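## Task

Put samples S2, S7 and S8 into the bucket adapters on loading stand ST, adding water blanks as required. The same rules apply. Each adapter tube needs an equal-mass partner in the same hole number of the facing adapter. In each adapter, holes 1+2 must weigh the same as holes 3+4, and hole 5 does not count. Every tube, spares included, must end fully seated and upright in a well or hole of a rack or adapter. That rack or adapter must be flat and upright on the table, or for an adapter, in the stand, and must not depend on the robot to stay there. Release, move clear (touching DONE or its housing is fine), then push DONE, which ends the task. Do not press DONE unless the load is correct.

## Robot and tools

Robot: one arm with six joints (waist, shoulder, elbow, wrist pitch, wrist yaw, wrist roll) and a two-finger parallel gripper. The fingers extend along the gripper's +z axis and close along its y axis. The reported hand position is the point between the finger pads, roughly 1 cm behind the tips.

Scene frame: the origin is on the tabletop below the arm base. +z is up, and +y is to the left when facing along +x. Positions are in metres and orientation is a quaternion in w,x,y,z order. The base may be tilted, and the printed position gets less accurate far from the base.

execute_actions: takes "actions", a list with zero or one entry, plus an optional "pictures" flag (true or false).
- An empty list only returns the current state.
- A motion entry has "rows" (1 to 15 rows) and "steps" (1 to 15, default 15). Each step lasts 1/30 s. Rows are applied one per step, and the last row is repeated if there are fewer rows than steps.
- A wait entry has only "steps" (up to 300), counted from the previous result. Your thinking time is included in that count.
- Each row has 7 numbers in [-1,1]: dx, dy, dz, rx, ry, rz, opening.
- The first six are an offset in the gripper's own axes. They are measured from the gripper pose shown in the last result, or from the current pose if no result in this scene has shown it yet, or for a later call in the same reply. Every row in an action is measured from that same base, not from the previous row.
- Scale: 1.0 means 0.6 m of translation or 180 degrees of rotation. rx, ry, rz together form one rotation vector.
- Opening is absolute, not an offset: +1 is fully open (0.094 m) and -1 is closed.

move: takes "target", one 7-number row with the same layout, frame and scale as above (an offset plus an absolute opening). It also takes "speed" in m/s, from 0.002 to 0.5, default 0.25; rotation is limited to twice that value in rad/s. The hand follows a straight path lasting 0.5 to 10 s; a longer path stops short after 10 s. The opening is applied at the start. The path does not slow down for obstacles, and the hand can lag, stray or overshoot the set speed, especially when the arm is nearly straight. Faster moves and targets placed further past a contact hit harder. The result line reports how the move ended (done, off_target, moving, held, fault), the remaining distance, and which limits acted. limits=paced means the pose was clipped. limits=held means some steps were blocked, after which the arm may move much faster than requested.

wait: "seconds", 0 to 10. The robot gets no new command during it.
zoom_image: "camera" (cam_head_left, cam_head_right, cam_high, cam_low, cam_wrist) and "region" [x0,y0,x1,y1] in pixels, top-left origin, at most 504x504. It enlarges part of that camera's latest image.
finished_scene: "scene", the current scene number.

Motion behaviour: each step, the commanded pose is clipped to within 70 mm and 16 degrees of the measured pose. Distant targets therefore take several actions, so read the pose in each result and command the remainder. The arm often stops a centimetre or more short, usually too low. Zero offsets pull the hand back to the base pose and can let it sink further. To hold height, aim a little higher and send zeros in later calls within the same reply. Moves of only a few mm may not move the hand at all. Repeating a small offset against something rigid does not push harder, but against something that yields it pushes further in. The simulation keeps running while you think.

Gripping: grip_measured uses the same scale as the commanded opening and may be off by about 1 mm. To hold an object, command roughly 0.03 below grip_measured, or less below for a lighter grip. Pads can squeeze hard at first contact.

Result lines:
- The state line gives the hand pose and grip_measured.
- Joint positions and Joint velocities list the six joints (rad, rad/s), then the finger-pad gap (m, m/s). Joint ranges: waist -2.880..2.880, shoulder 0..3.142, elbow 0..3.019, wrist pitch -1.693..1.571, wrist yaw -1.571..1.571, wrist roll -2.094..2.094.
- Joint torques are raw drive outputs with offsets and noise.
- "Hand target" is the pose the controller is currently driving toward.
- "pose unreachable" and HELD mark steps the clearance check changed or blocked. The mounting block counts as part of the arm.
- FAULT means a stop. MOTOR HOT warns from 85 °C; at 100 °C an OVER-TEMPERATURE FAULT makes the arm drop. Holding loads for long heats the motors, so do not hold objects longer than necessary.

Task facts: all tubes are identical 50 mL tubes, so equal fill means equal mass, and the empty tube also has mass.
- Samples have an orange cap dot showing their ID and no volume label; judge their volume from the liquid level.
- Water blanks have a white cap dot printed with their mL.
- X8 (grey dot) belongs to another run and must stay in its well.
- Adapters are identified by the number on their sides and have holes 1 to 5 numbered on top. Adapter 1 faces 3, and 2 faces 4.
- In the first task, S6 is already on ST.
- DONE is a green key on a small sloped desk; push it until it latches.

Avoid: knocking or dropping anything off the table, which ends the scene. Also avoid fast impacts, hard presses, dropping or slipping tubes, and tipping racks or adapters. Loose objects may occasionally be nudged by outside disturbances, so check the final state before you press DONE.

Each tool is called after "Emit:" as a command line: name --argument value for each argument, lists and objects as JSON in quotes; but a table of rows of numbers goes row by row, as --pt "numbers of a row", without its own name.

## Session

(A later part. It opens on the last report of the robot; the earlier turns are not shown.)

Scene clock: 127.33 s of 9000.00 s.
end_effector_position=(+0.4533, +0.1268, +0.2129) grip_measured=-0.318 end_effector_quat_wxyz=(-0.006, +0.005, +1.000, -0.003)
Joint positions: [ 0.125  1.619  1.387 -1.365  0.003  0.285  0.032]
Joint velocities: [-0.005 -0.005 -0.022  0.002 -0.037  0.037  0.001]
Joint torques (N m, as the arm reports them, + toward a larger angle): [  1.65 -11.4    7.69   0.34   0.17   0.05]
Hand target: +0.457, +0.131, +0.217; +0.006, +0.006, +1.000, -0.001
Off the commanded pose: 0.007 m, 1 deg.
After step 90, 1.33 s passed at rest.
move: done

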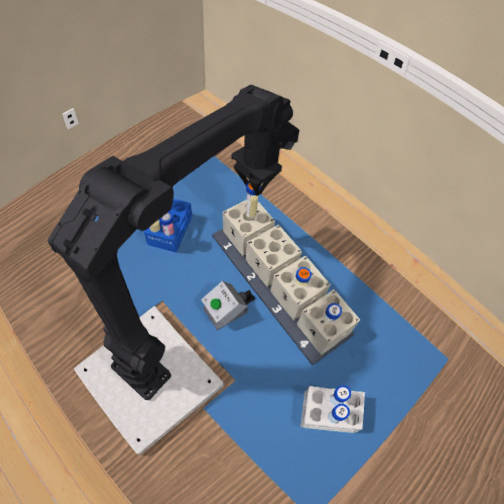

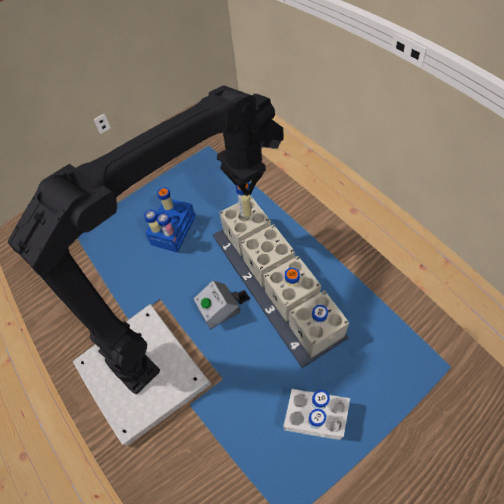

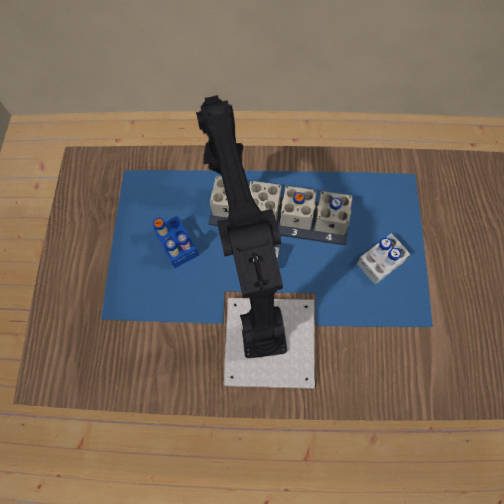

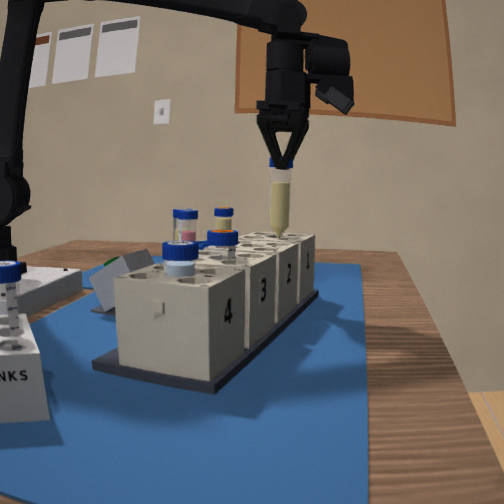

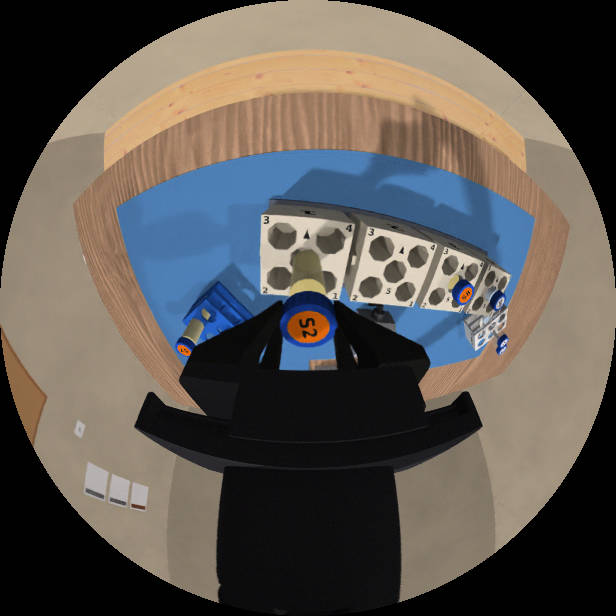

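Emit:
move --target '[0.005,0.016,0.012,-0.002,-0.004,0,-0.345]' --speed 0.03

Emit:
zoom_image --camera "cam_wrist" --region '[210,160,410,360]'

Scene clock: 131.43 s of 9000.00 s.
end_effector_position=(+0.4474, +0.1325, +0.2024) grip_measured=-0.318 end_effector_quat_wxyz=(-0.009, +0.002, +1.000, -0.004)
Joint positions: [ 0.14   1.619  1.358 -1.343  0.003  0.295  0.032]
Joint velocities: [ 0.015  0.015  0.022  0.002 -0.066  0.051  0.001]
Joint torques (N m, as the arm reports them, + toward a larger angle): [  1.48 -11.39   7.59   0.36  -0.03   0.04]
Hand target: +0.450, +0.136, +0.206; +0.001, +0.005, +1.000, +0.000
Off the commanded pose: 0.006 m, 1 deg.
After step 90, 0.33 s passed at rest.
move: done

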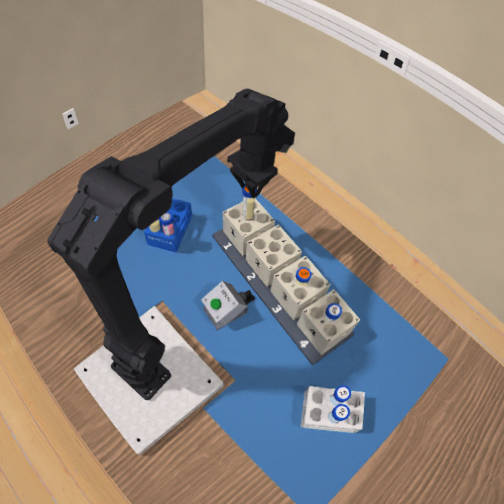

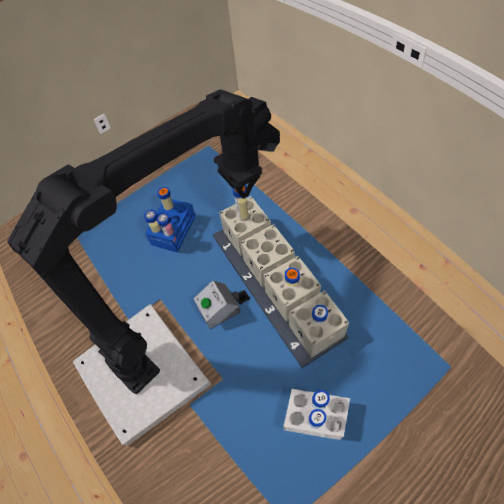

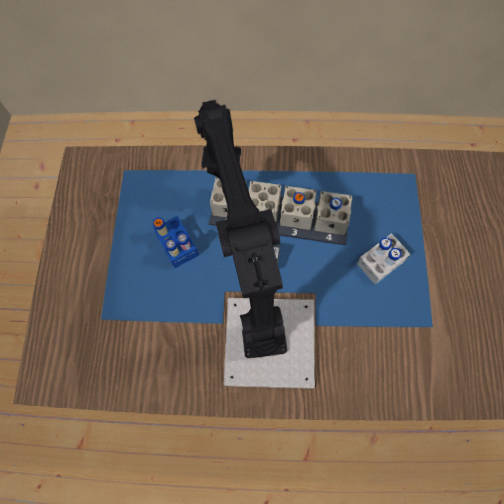

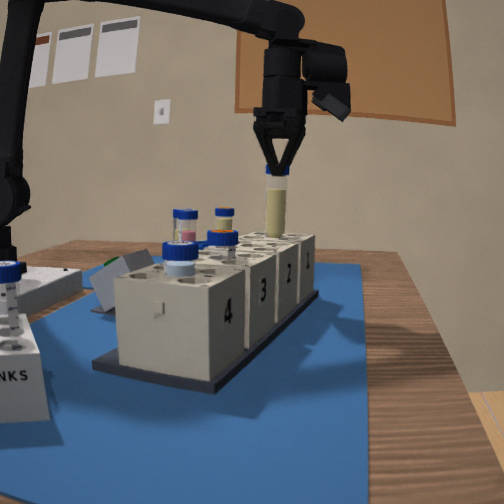

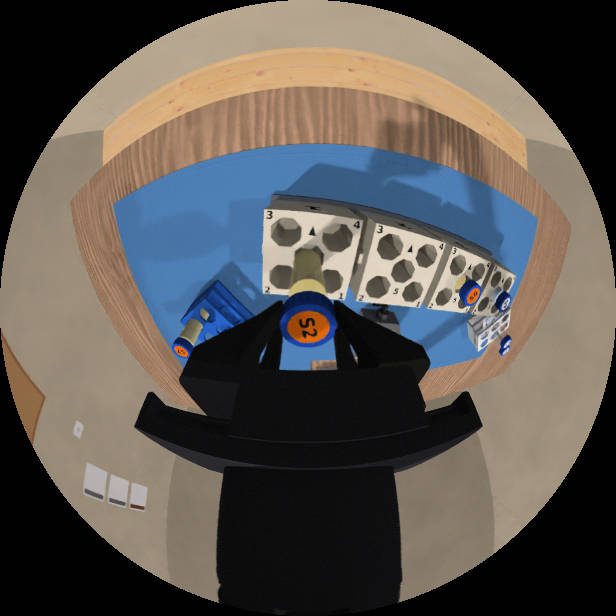

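Region (210, 160, 410, 360) of cam_wrist's 616x616 image, scaled by 2.520, with more detail than that image has.

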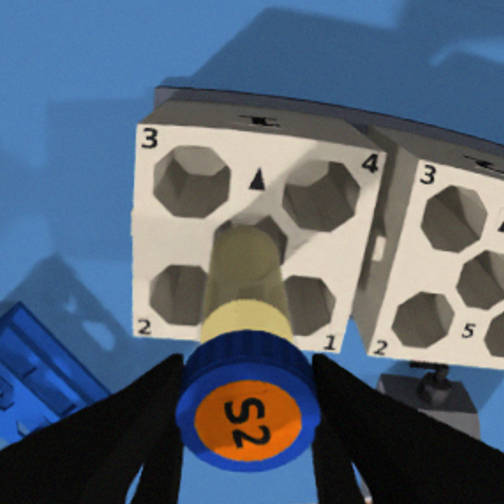

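Emit:
move --target '[-0.008,-0.008,0.139,-0.002,-0.006,0,-0.345]' --speed 0.04

Scene clock: 135.50 s of 9000.00 s.
end_effector_position=(+0.4479, +0.1303, +0.1262) grip_measured=-0.318 end_effector_quat_wxyz=(+0.004, +0.002, +1.000, -0.001)
Joint positions: [ 0.136  1.67   1.211 -1.118  0.004  0.29   0.032]
Joint velocities: [-0.005 -0.005  0.002 -0.002  0.007 -0.022  0.   ]
Joint torques (N m, as the arm reports them, + toward a larger angle): [ 0.19 -9.99  6.92  0.32  0.03 -0.11]
Hand target: +0.451, +0.127, +0.119; +0.001, +0.002, +1.000, -0.001
Off the commanded pose: 0.008 m, 0 deg.
move: done

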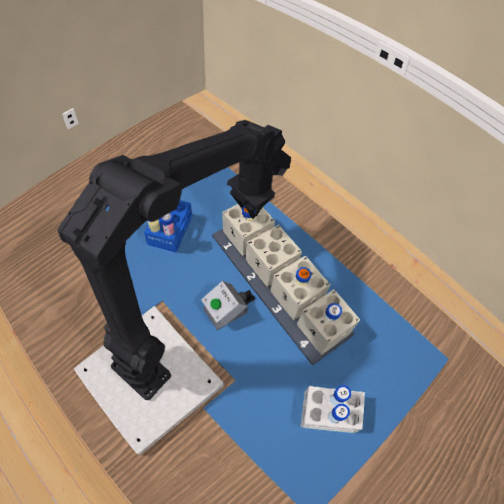

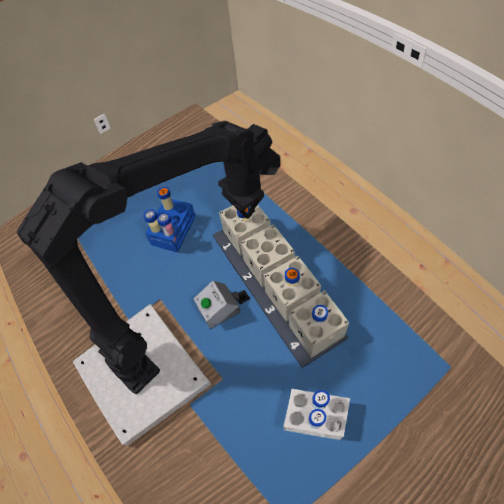

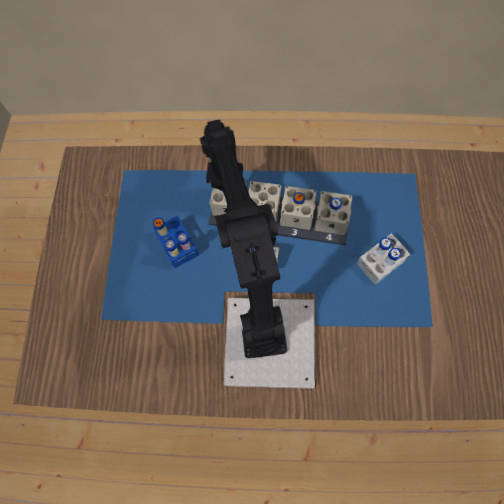

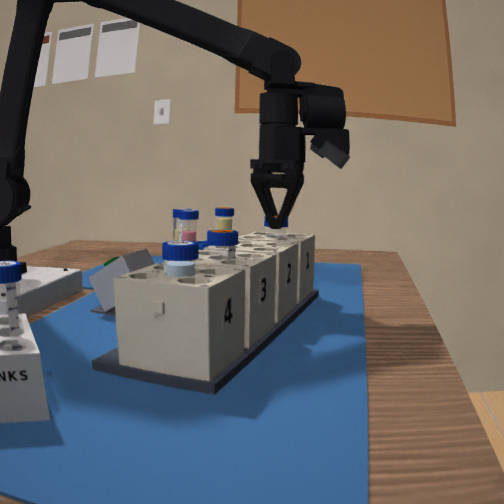

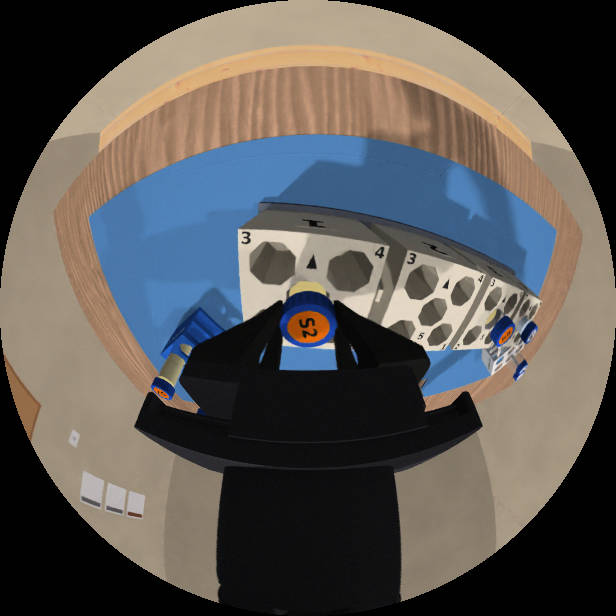

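Emit:
move --target '[0,0,0,0,0,0,0.1]'

Emit:
move --target '[0,0,-0.13,0,0,0,0.1]' --speed 0.15

Emit:
move --target '[0.185,0.345,0,0,-0.01,0,0.1]' --speed 0.2

Scene clock: 140.60 s of 9000.00 s.
end_effector_position=(+0.4479, +0.1303, +0.1262) grip_measured=+0.098 end_effector_quat_wxyz=(+0.004, +0.002, +1.000, -0.001)
Joint positions: [ 0.136  1.67   1.211 -1.118  0.004  0.29   0.052]
Joint velocities: [ 0.005 -0.015 -0.022 -0.007 -0.051 -0.037  0.   ]
Joint torques (N m, as the arm reports them, + toward a larger angle): [  1.   -11.11   6.84  -0.09   0.06  -0.04]
Hand target: +0.448, +0.130, +0.126; +0.004, +0.002, +1.000, -0.001
Off the commanded pose: 0.000 m, 0 deg.
After step 90, 1.40 s passed at rest.
move: done

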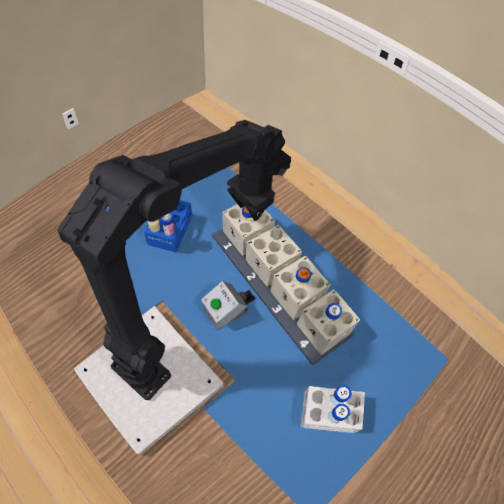

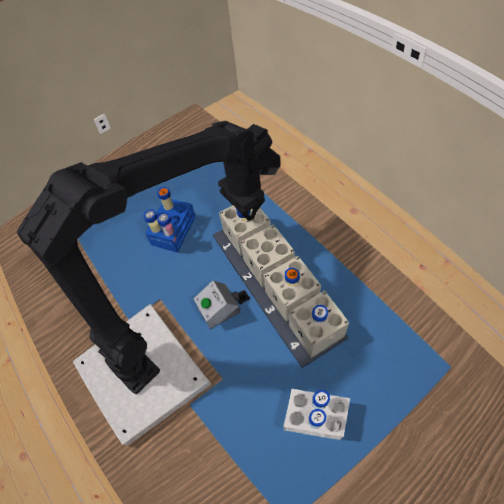

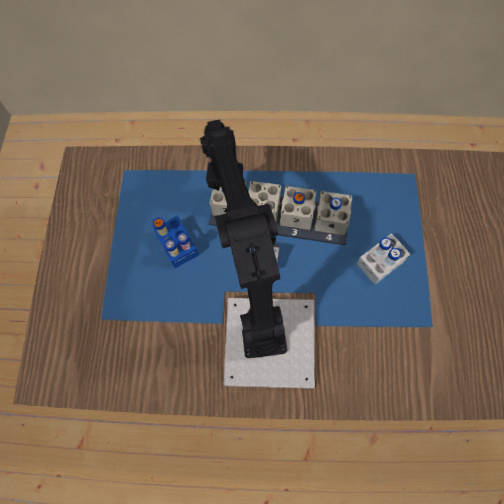

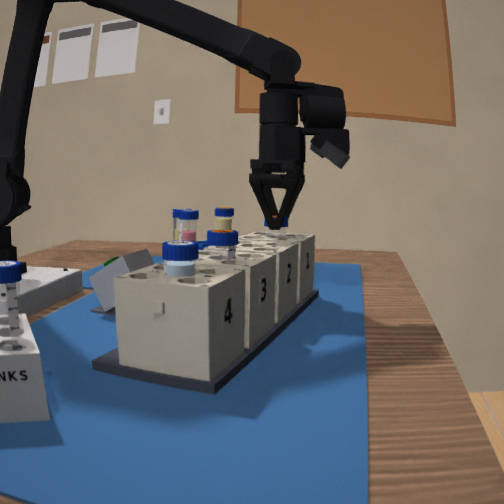

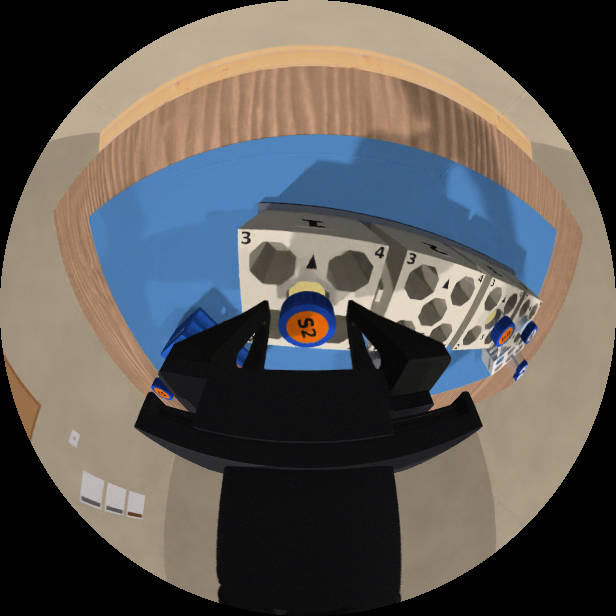

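Scene clock: 141.57 s of 9000.00 s.
end_effector_position=(+0.4364, +0.1269, +0.1858) grip_measured=+0.098 end_effector_quat_wxyz=(-0.014, +0.002, +1.000, -0.006)
Joint positions: [ 0.136  1.607  1.299 -1.307  0.004  0.29   0.052]
Joint velocities: [-0.005 -0.005 -0.012 -0.017 -0.051 -0.007 -0.001]
Joint torques (N m, as the arm reports them, + toward a larger angle): [  1.18 -11.24  10.06  -0.57   0.05  -0.02]
Hand target: +0.446, +0.130, +0.204; +0.004, +0.002, +1.000, -0.001
Off the commanded pose: 0.022 m, 2 deg.
move: off_target

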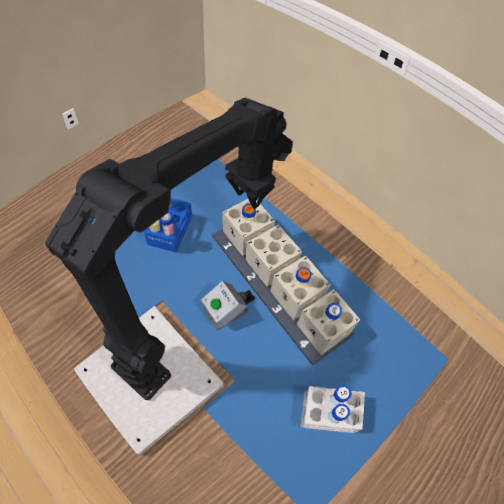

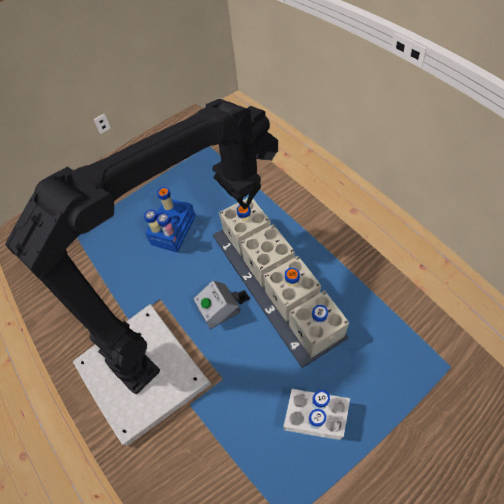

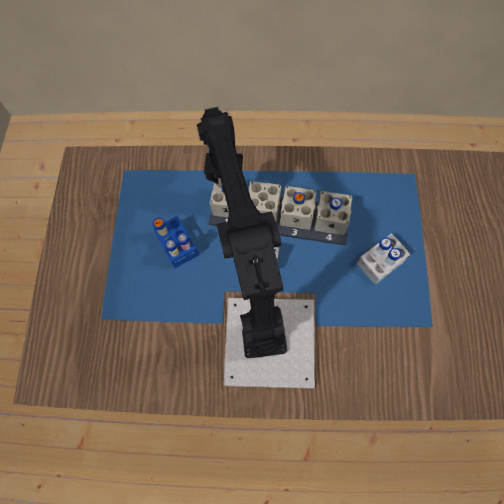

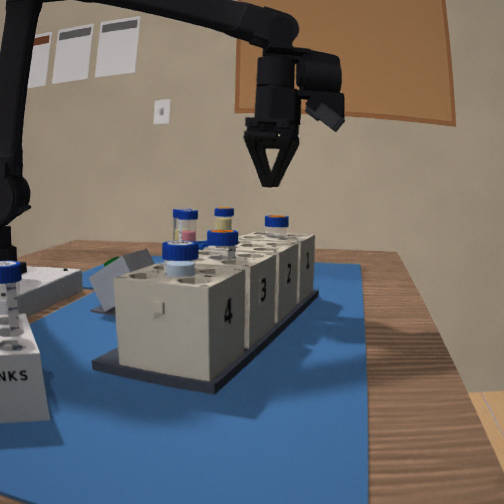

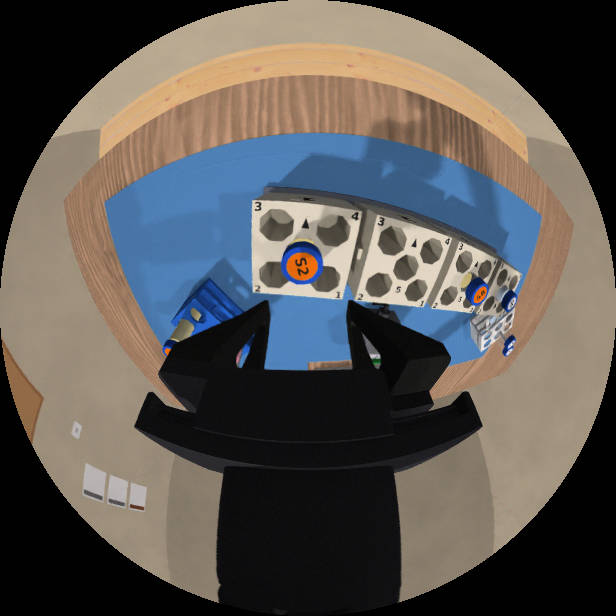

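Scene clock: 143.30 s of 9000.00 s.
end_effector_position=(+0.3122, +0.3239, +0.1780) grip_measured=+0.098 end_effector_quat_wxyz=(-0.012, -0.007, +1.000, -0.018)
Joint positions: [ 0.653  1.608  1.28  -1.298  0.002  0.789  0.052]
Joint velocities: [ 0.005 -0.015  0.002 -0.002 -0.11   0.022 -0.   ]
Joint torques (N m, as the arm reports them, + toward a larger angle): [ 0.43 -9.33 10.48  0.15  0.21  0.05]
Hand target: +0.328, +0.335, +0.185; +0.001, +0.002, +1.000, -0.007
Off the commanded pose: 0.019 m, 2 deg.
move: off_target

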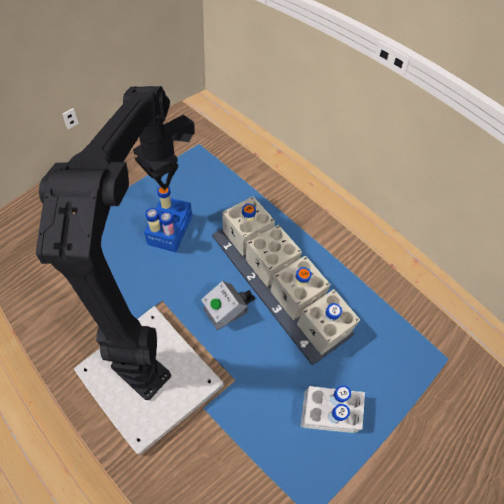

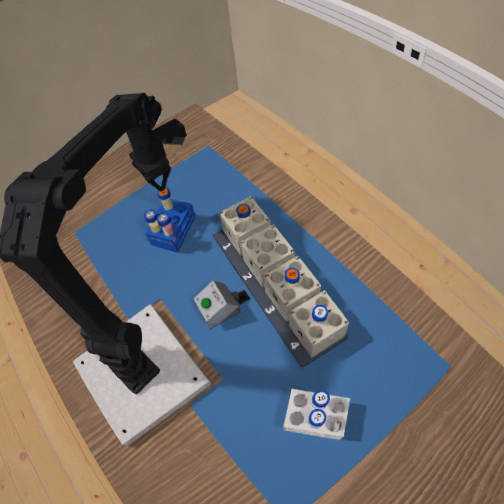

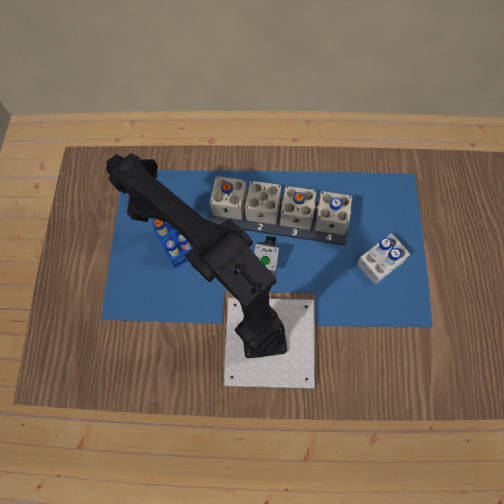

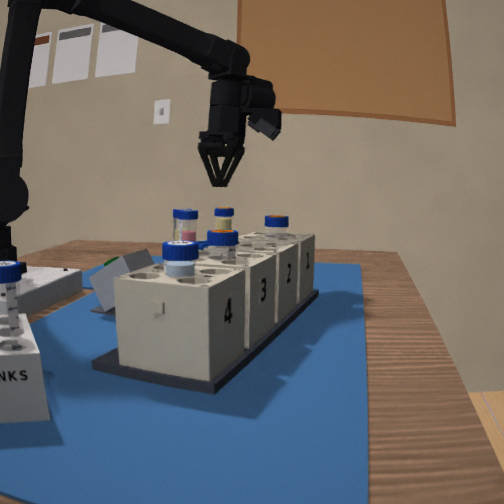

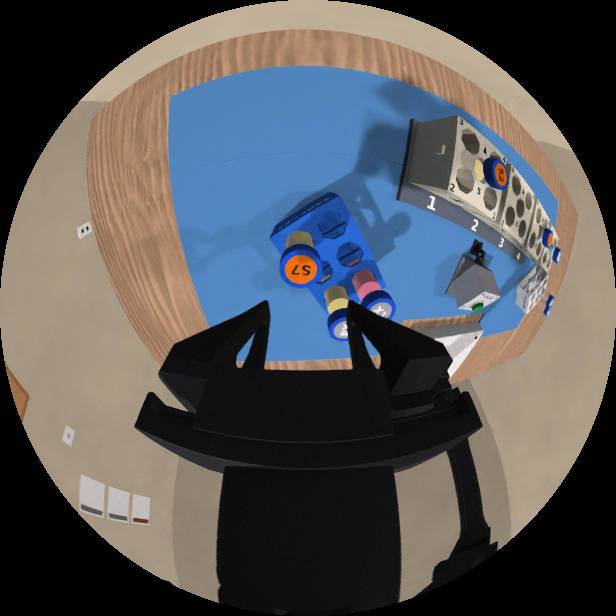

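Emit:
move --target '[-0.027,0.017,0.05,-0.011,-0.008,0,0.1]' --speed 0.06

Scene clock: 146.93 s of 9000.00 s.
end_effector_position=(+0.3233, +0.3320, +0.1528) grip_measured=+0.098 end_effector_quat_wxyz=(+0.001, -0.006, +1.000, -0.002)
Joint positions: [ 0.648  1.638  1.248 -1.194 -0.001  0.787  0.052]
Joint velocities: [-0.015  0.005 -0.002 -0.002 -0.022  0.022  0.001]
Joint torques (N m, as the arm reports them, + toward a larger angle): [  0.38 -10.17   7.23   0.38  -0.01  -0.11]
Hand target: +0.328, +0.333, +0.147; +0.000, -0.007, +1.000, -0.001
Off the commanded pose: 0.007 m, 0 deg.
move: done

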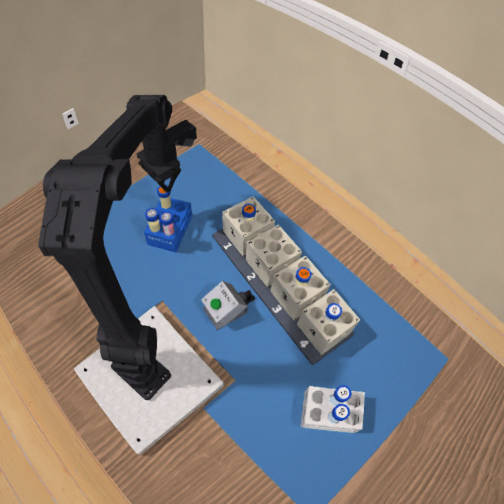

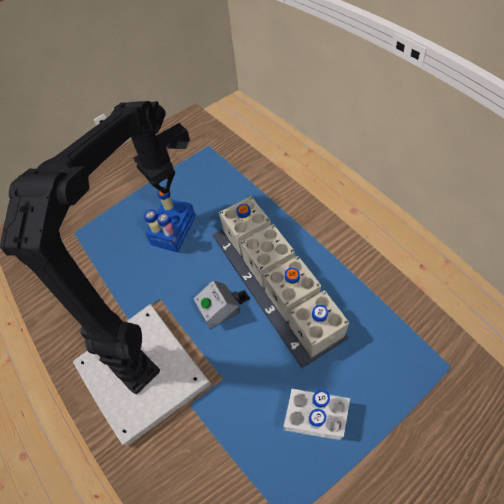

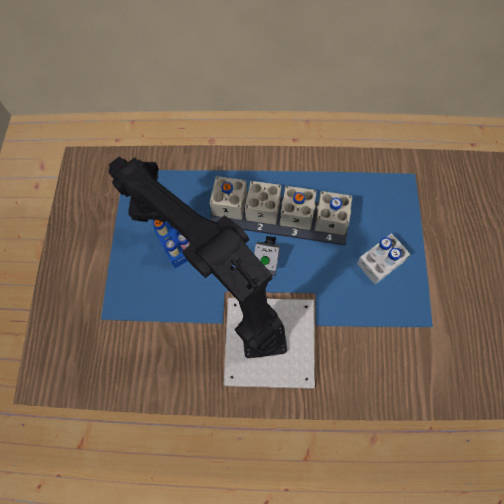

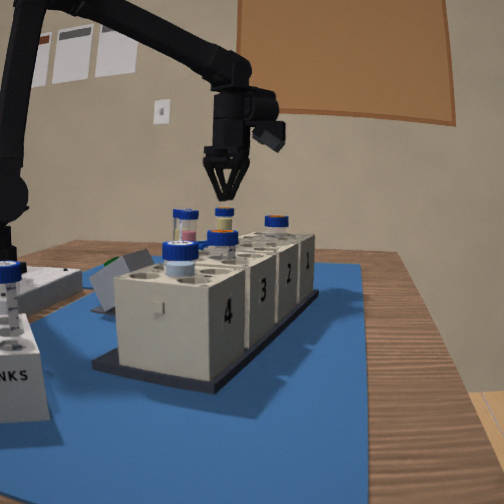

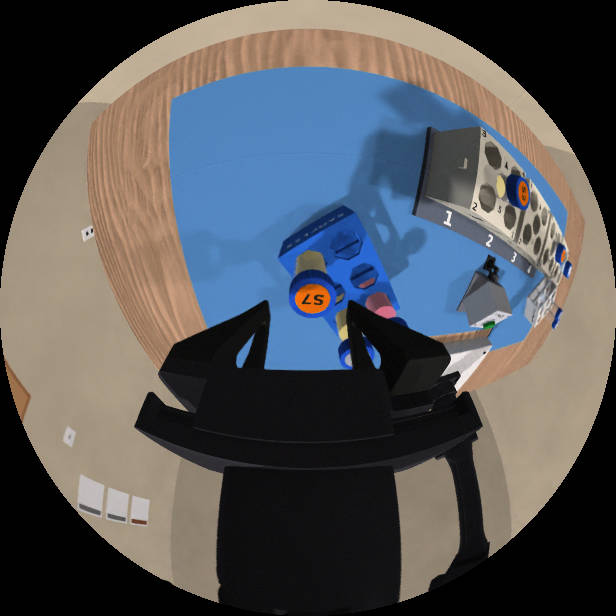

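Emit:
move --target '[-0.008,-0.002,0.061,0,0,0,0.1]' --speed 0.05

Emit:
move --target '[0,0,0,0,0,0,-0.345]'

Scene clock: 149.83 s of 9000.00 s.
end_effector_position=(+0.3237, +0.3303, +0.1221) grip_measured=+0.098 end_effector_quat_wxyz=(+0.001, -0.004, +1.000, -0.002)
Joint positions: [ 0.645  1.669  1.198 -1.115 -0.001  0.786  0.052]
Joint velocities: [-0.005 -0.005 -0.012  0.002 -0.051 -0.066 -0.   ]
Joint torques (N m, as the arm reports them, + toward a larger angle): [  0.35 -10.02   6.95   0.38   0.1   -0.12]
Hand target: +0.328, +0.331, +0.116; +0.001, -0.005, +1.000, -0.002
Off the commanded pose: 0.007 m, 0 deg.
move: done

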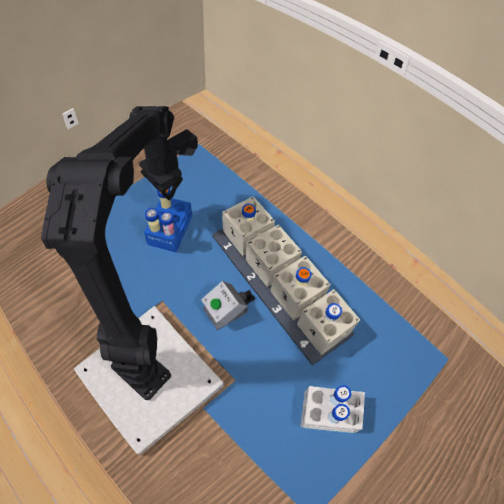

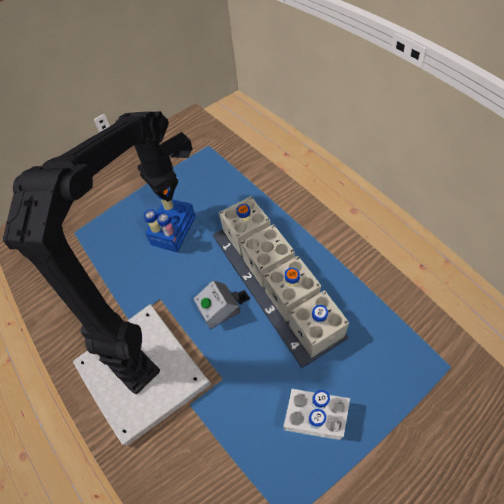

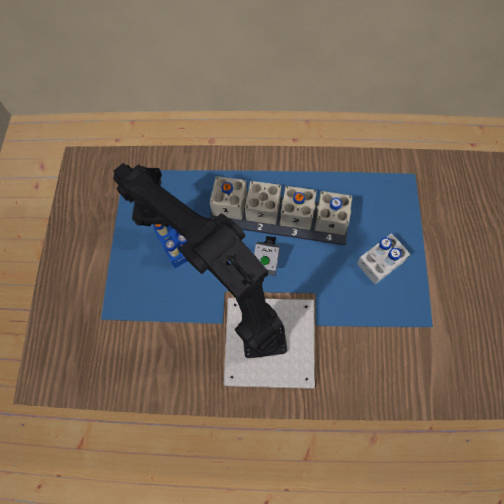

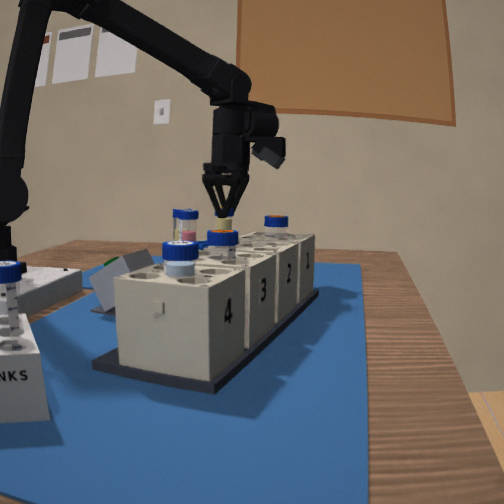

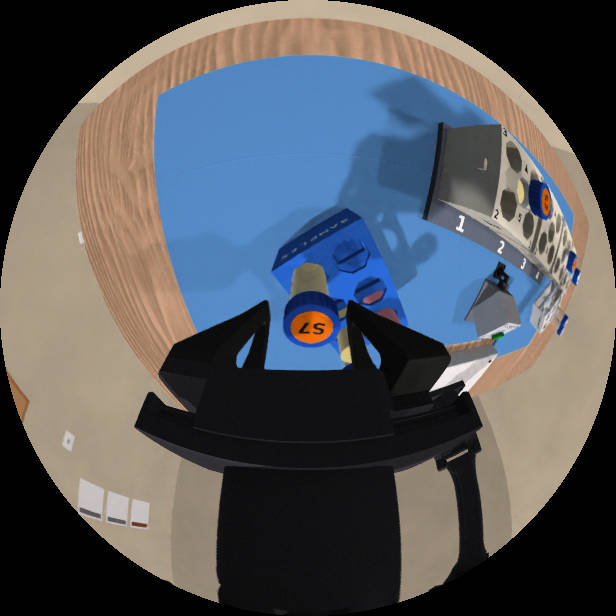

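Scene clock: 150.33 s of 9000.00 s.
end_effector_position=(+0.3235, +0.3302, +0.1220) grip_measured=-0.318 end_effector_quat_wxyz=(+0.001, -0.004, +1.000, -0.003)
Joint positions: [ 0.645  1.669  1.198 -1.115 -0.001  0.786  0.032]
Joint velocities: [ 0.005 -0.005 -0.012 -0.007 -0.037 -0.007 -0.001]
Joint torques (N m, as the arm reports them, + toward a larger angle): [  0.96 -10.97   6.79  -0.1    0.1   -0.03]
Hand target: +0.324, +0.330, +0.122; +0.001, -0.004, +1.000, -0.002
Off the commanded pose: 0.000 m, 0 deg.
move: done

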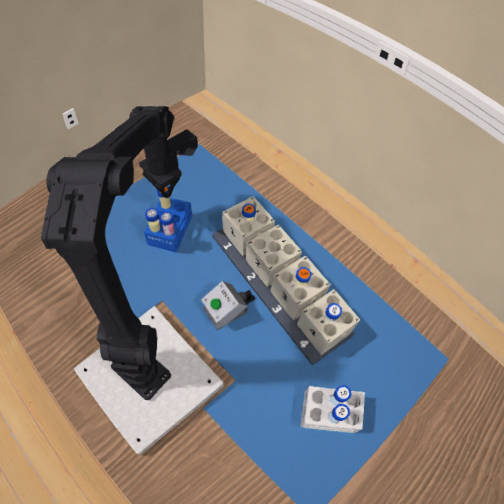

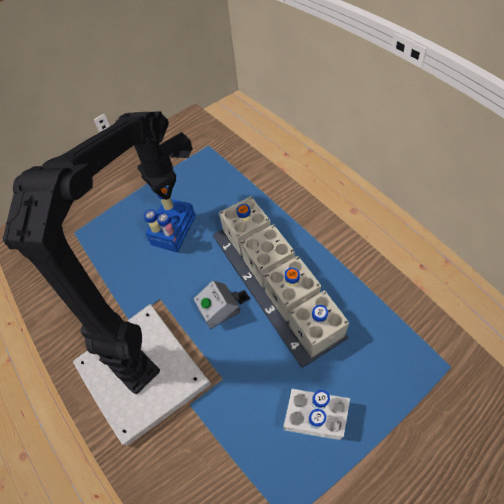

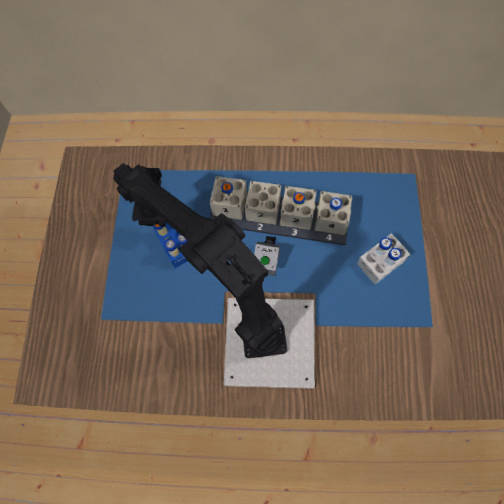

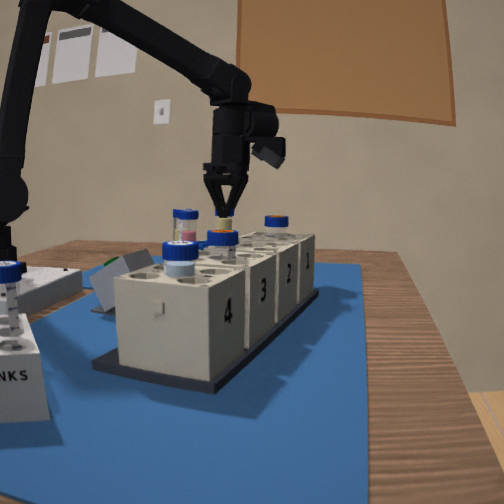

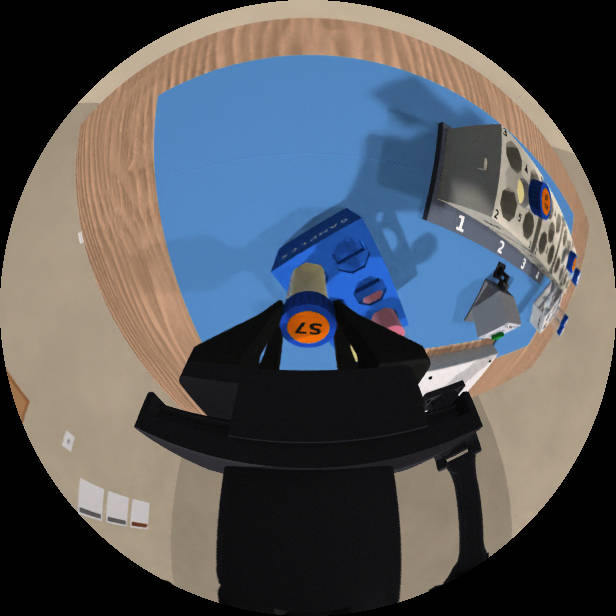

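Emit:
move --target '[-0.016,0.016,-0.3,0,0,0,-0.345]' --speed 0.1

Emit:
move --target '[-0.19,-0.53,-0.08,-0.015,-0.015,0,-0.345]' --speed 0.18

Scene clock: 155.83 s of 9000.00 s.
end_effector_position=(+0.3261, +0.3340, +0.2645) grip_measured=-0.318 end_effector_quat_wxyz=(-0.026, -0.004, +0.999, -0.030)
Joint positions: [ 0.645  1.629  1.535 -1.568 -0.001  0.786  0.032]
Joint velocities: [-0.015  0.005  0.012 -0.022 -0.095  0.007  0.001]
Joint torques (N m, as the arm reports them, + toward a larger angle): [  0.93 -13.83  11.56  -0.8    0.1   -0.02]
Hand target: +0.330, +0.339, +0.301; +0.001, -0.004, +1.000, -0.003
Off the commanded pose: 0.039 m, 4 deg.
After step 90, 0.30 s passed at rest.
move: off_target

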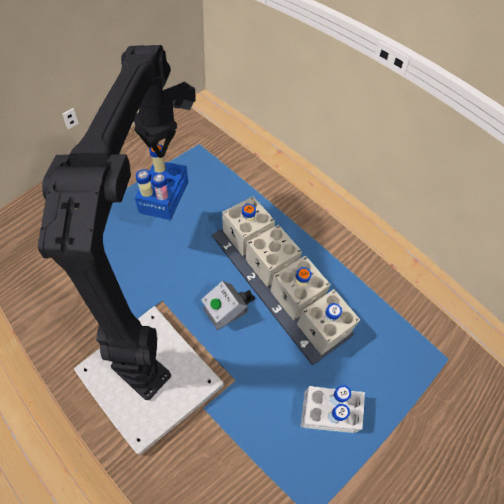

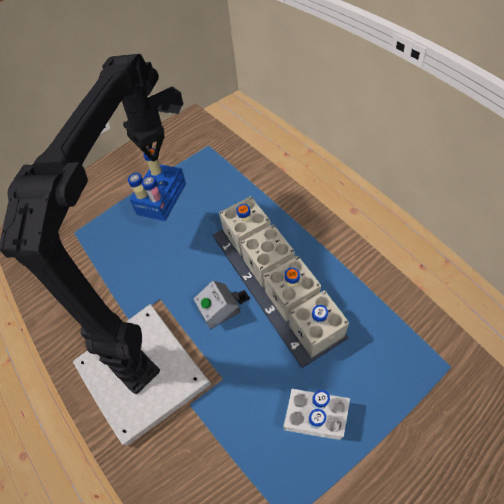

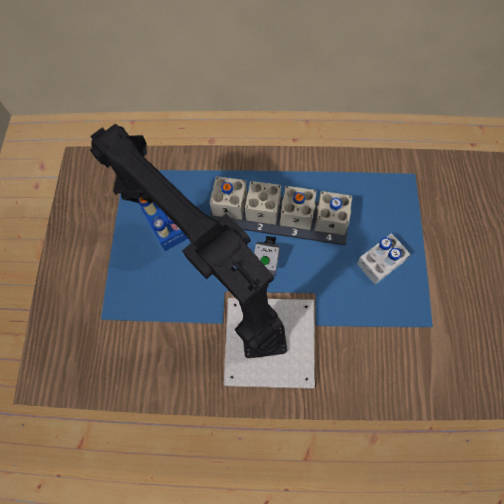

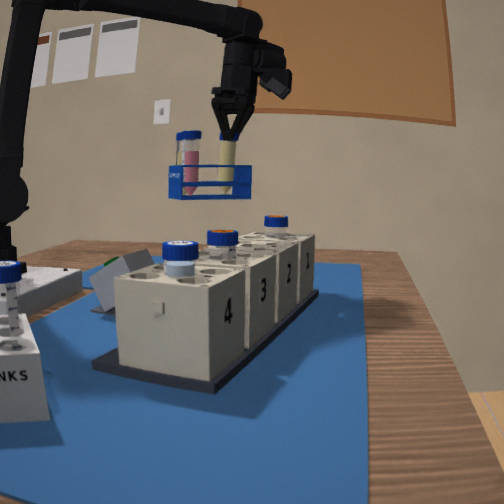

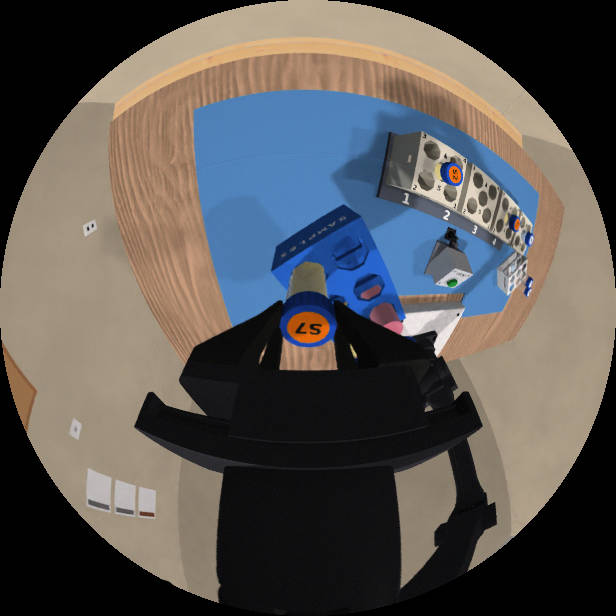

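Scene clock: 158.27 s of 9000.00 s.
end_effector_position=(+0.4316, +0.0163, +0.3039) grip_measured=-0.318 end_effector_quat_wxyz=(-0.023, +0.004, +1.000, -0.006)
Joint positions: [-0.104  1.514  1.505 -1.622  0.014  0.055  0.032]
Joint velocities: [ 0.015 -0.024 -0.017 -0.022  0.022 -0.022 -0.001]
Joint torques (N m, as the arm reports them, + toward a larger angle): [ 1.49 -9.96 11.68 -0.7   0.04 -0.12]
Hand target: +0.441, +0.019, +0.326; -0.000, -0.005, +1.000, -0.005
Off the commanded pose: 0.026 m, 3 deg.
move: off_target

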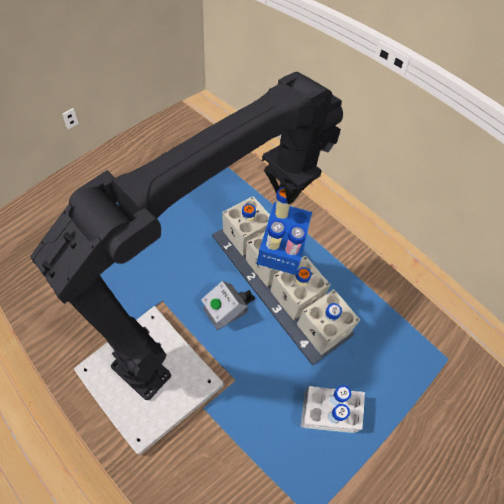

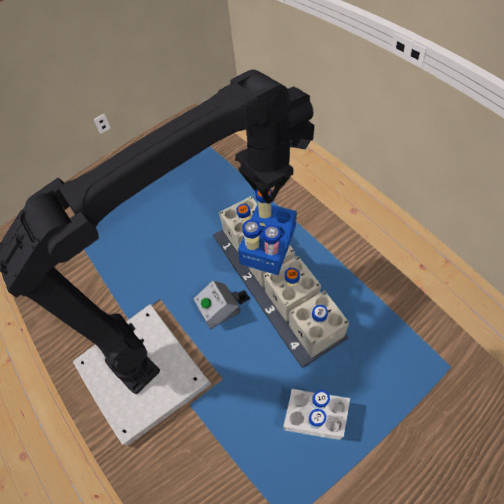

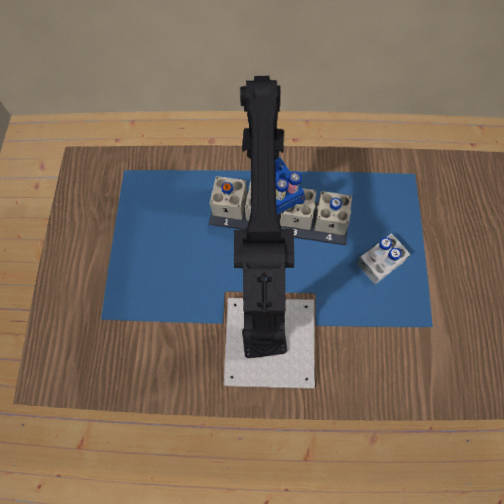

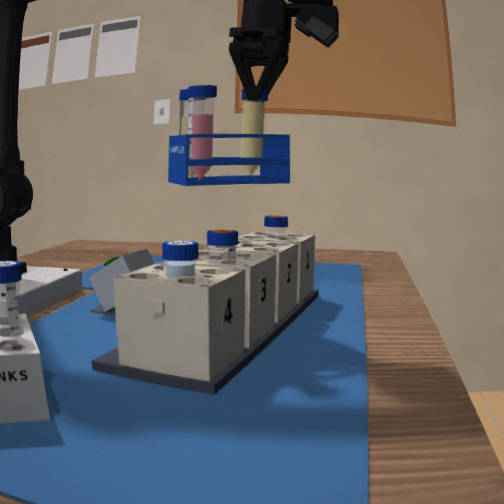

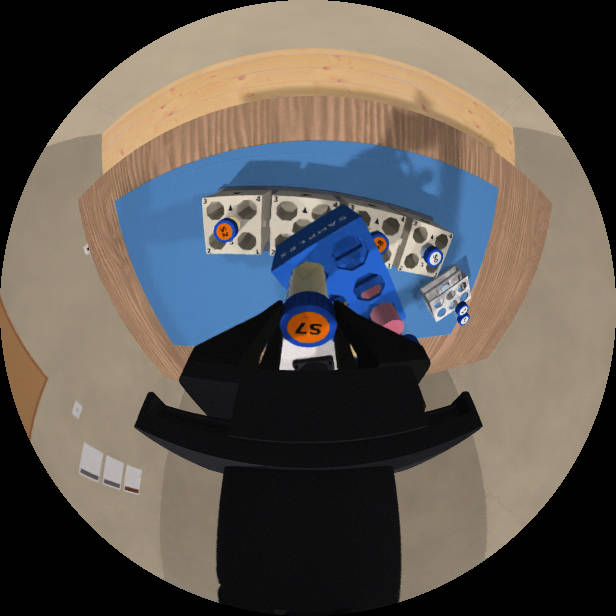

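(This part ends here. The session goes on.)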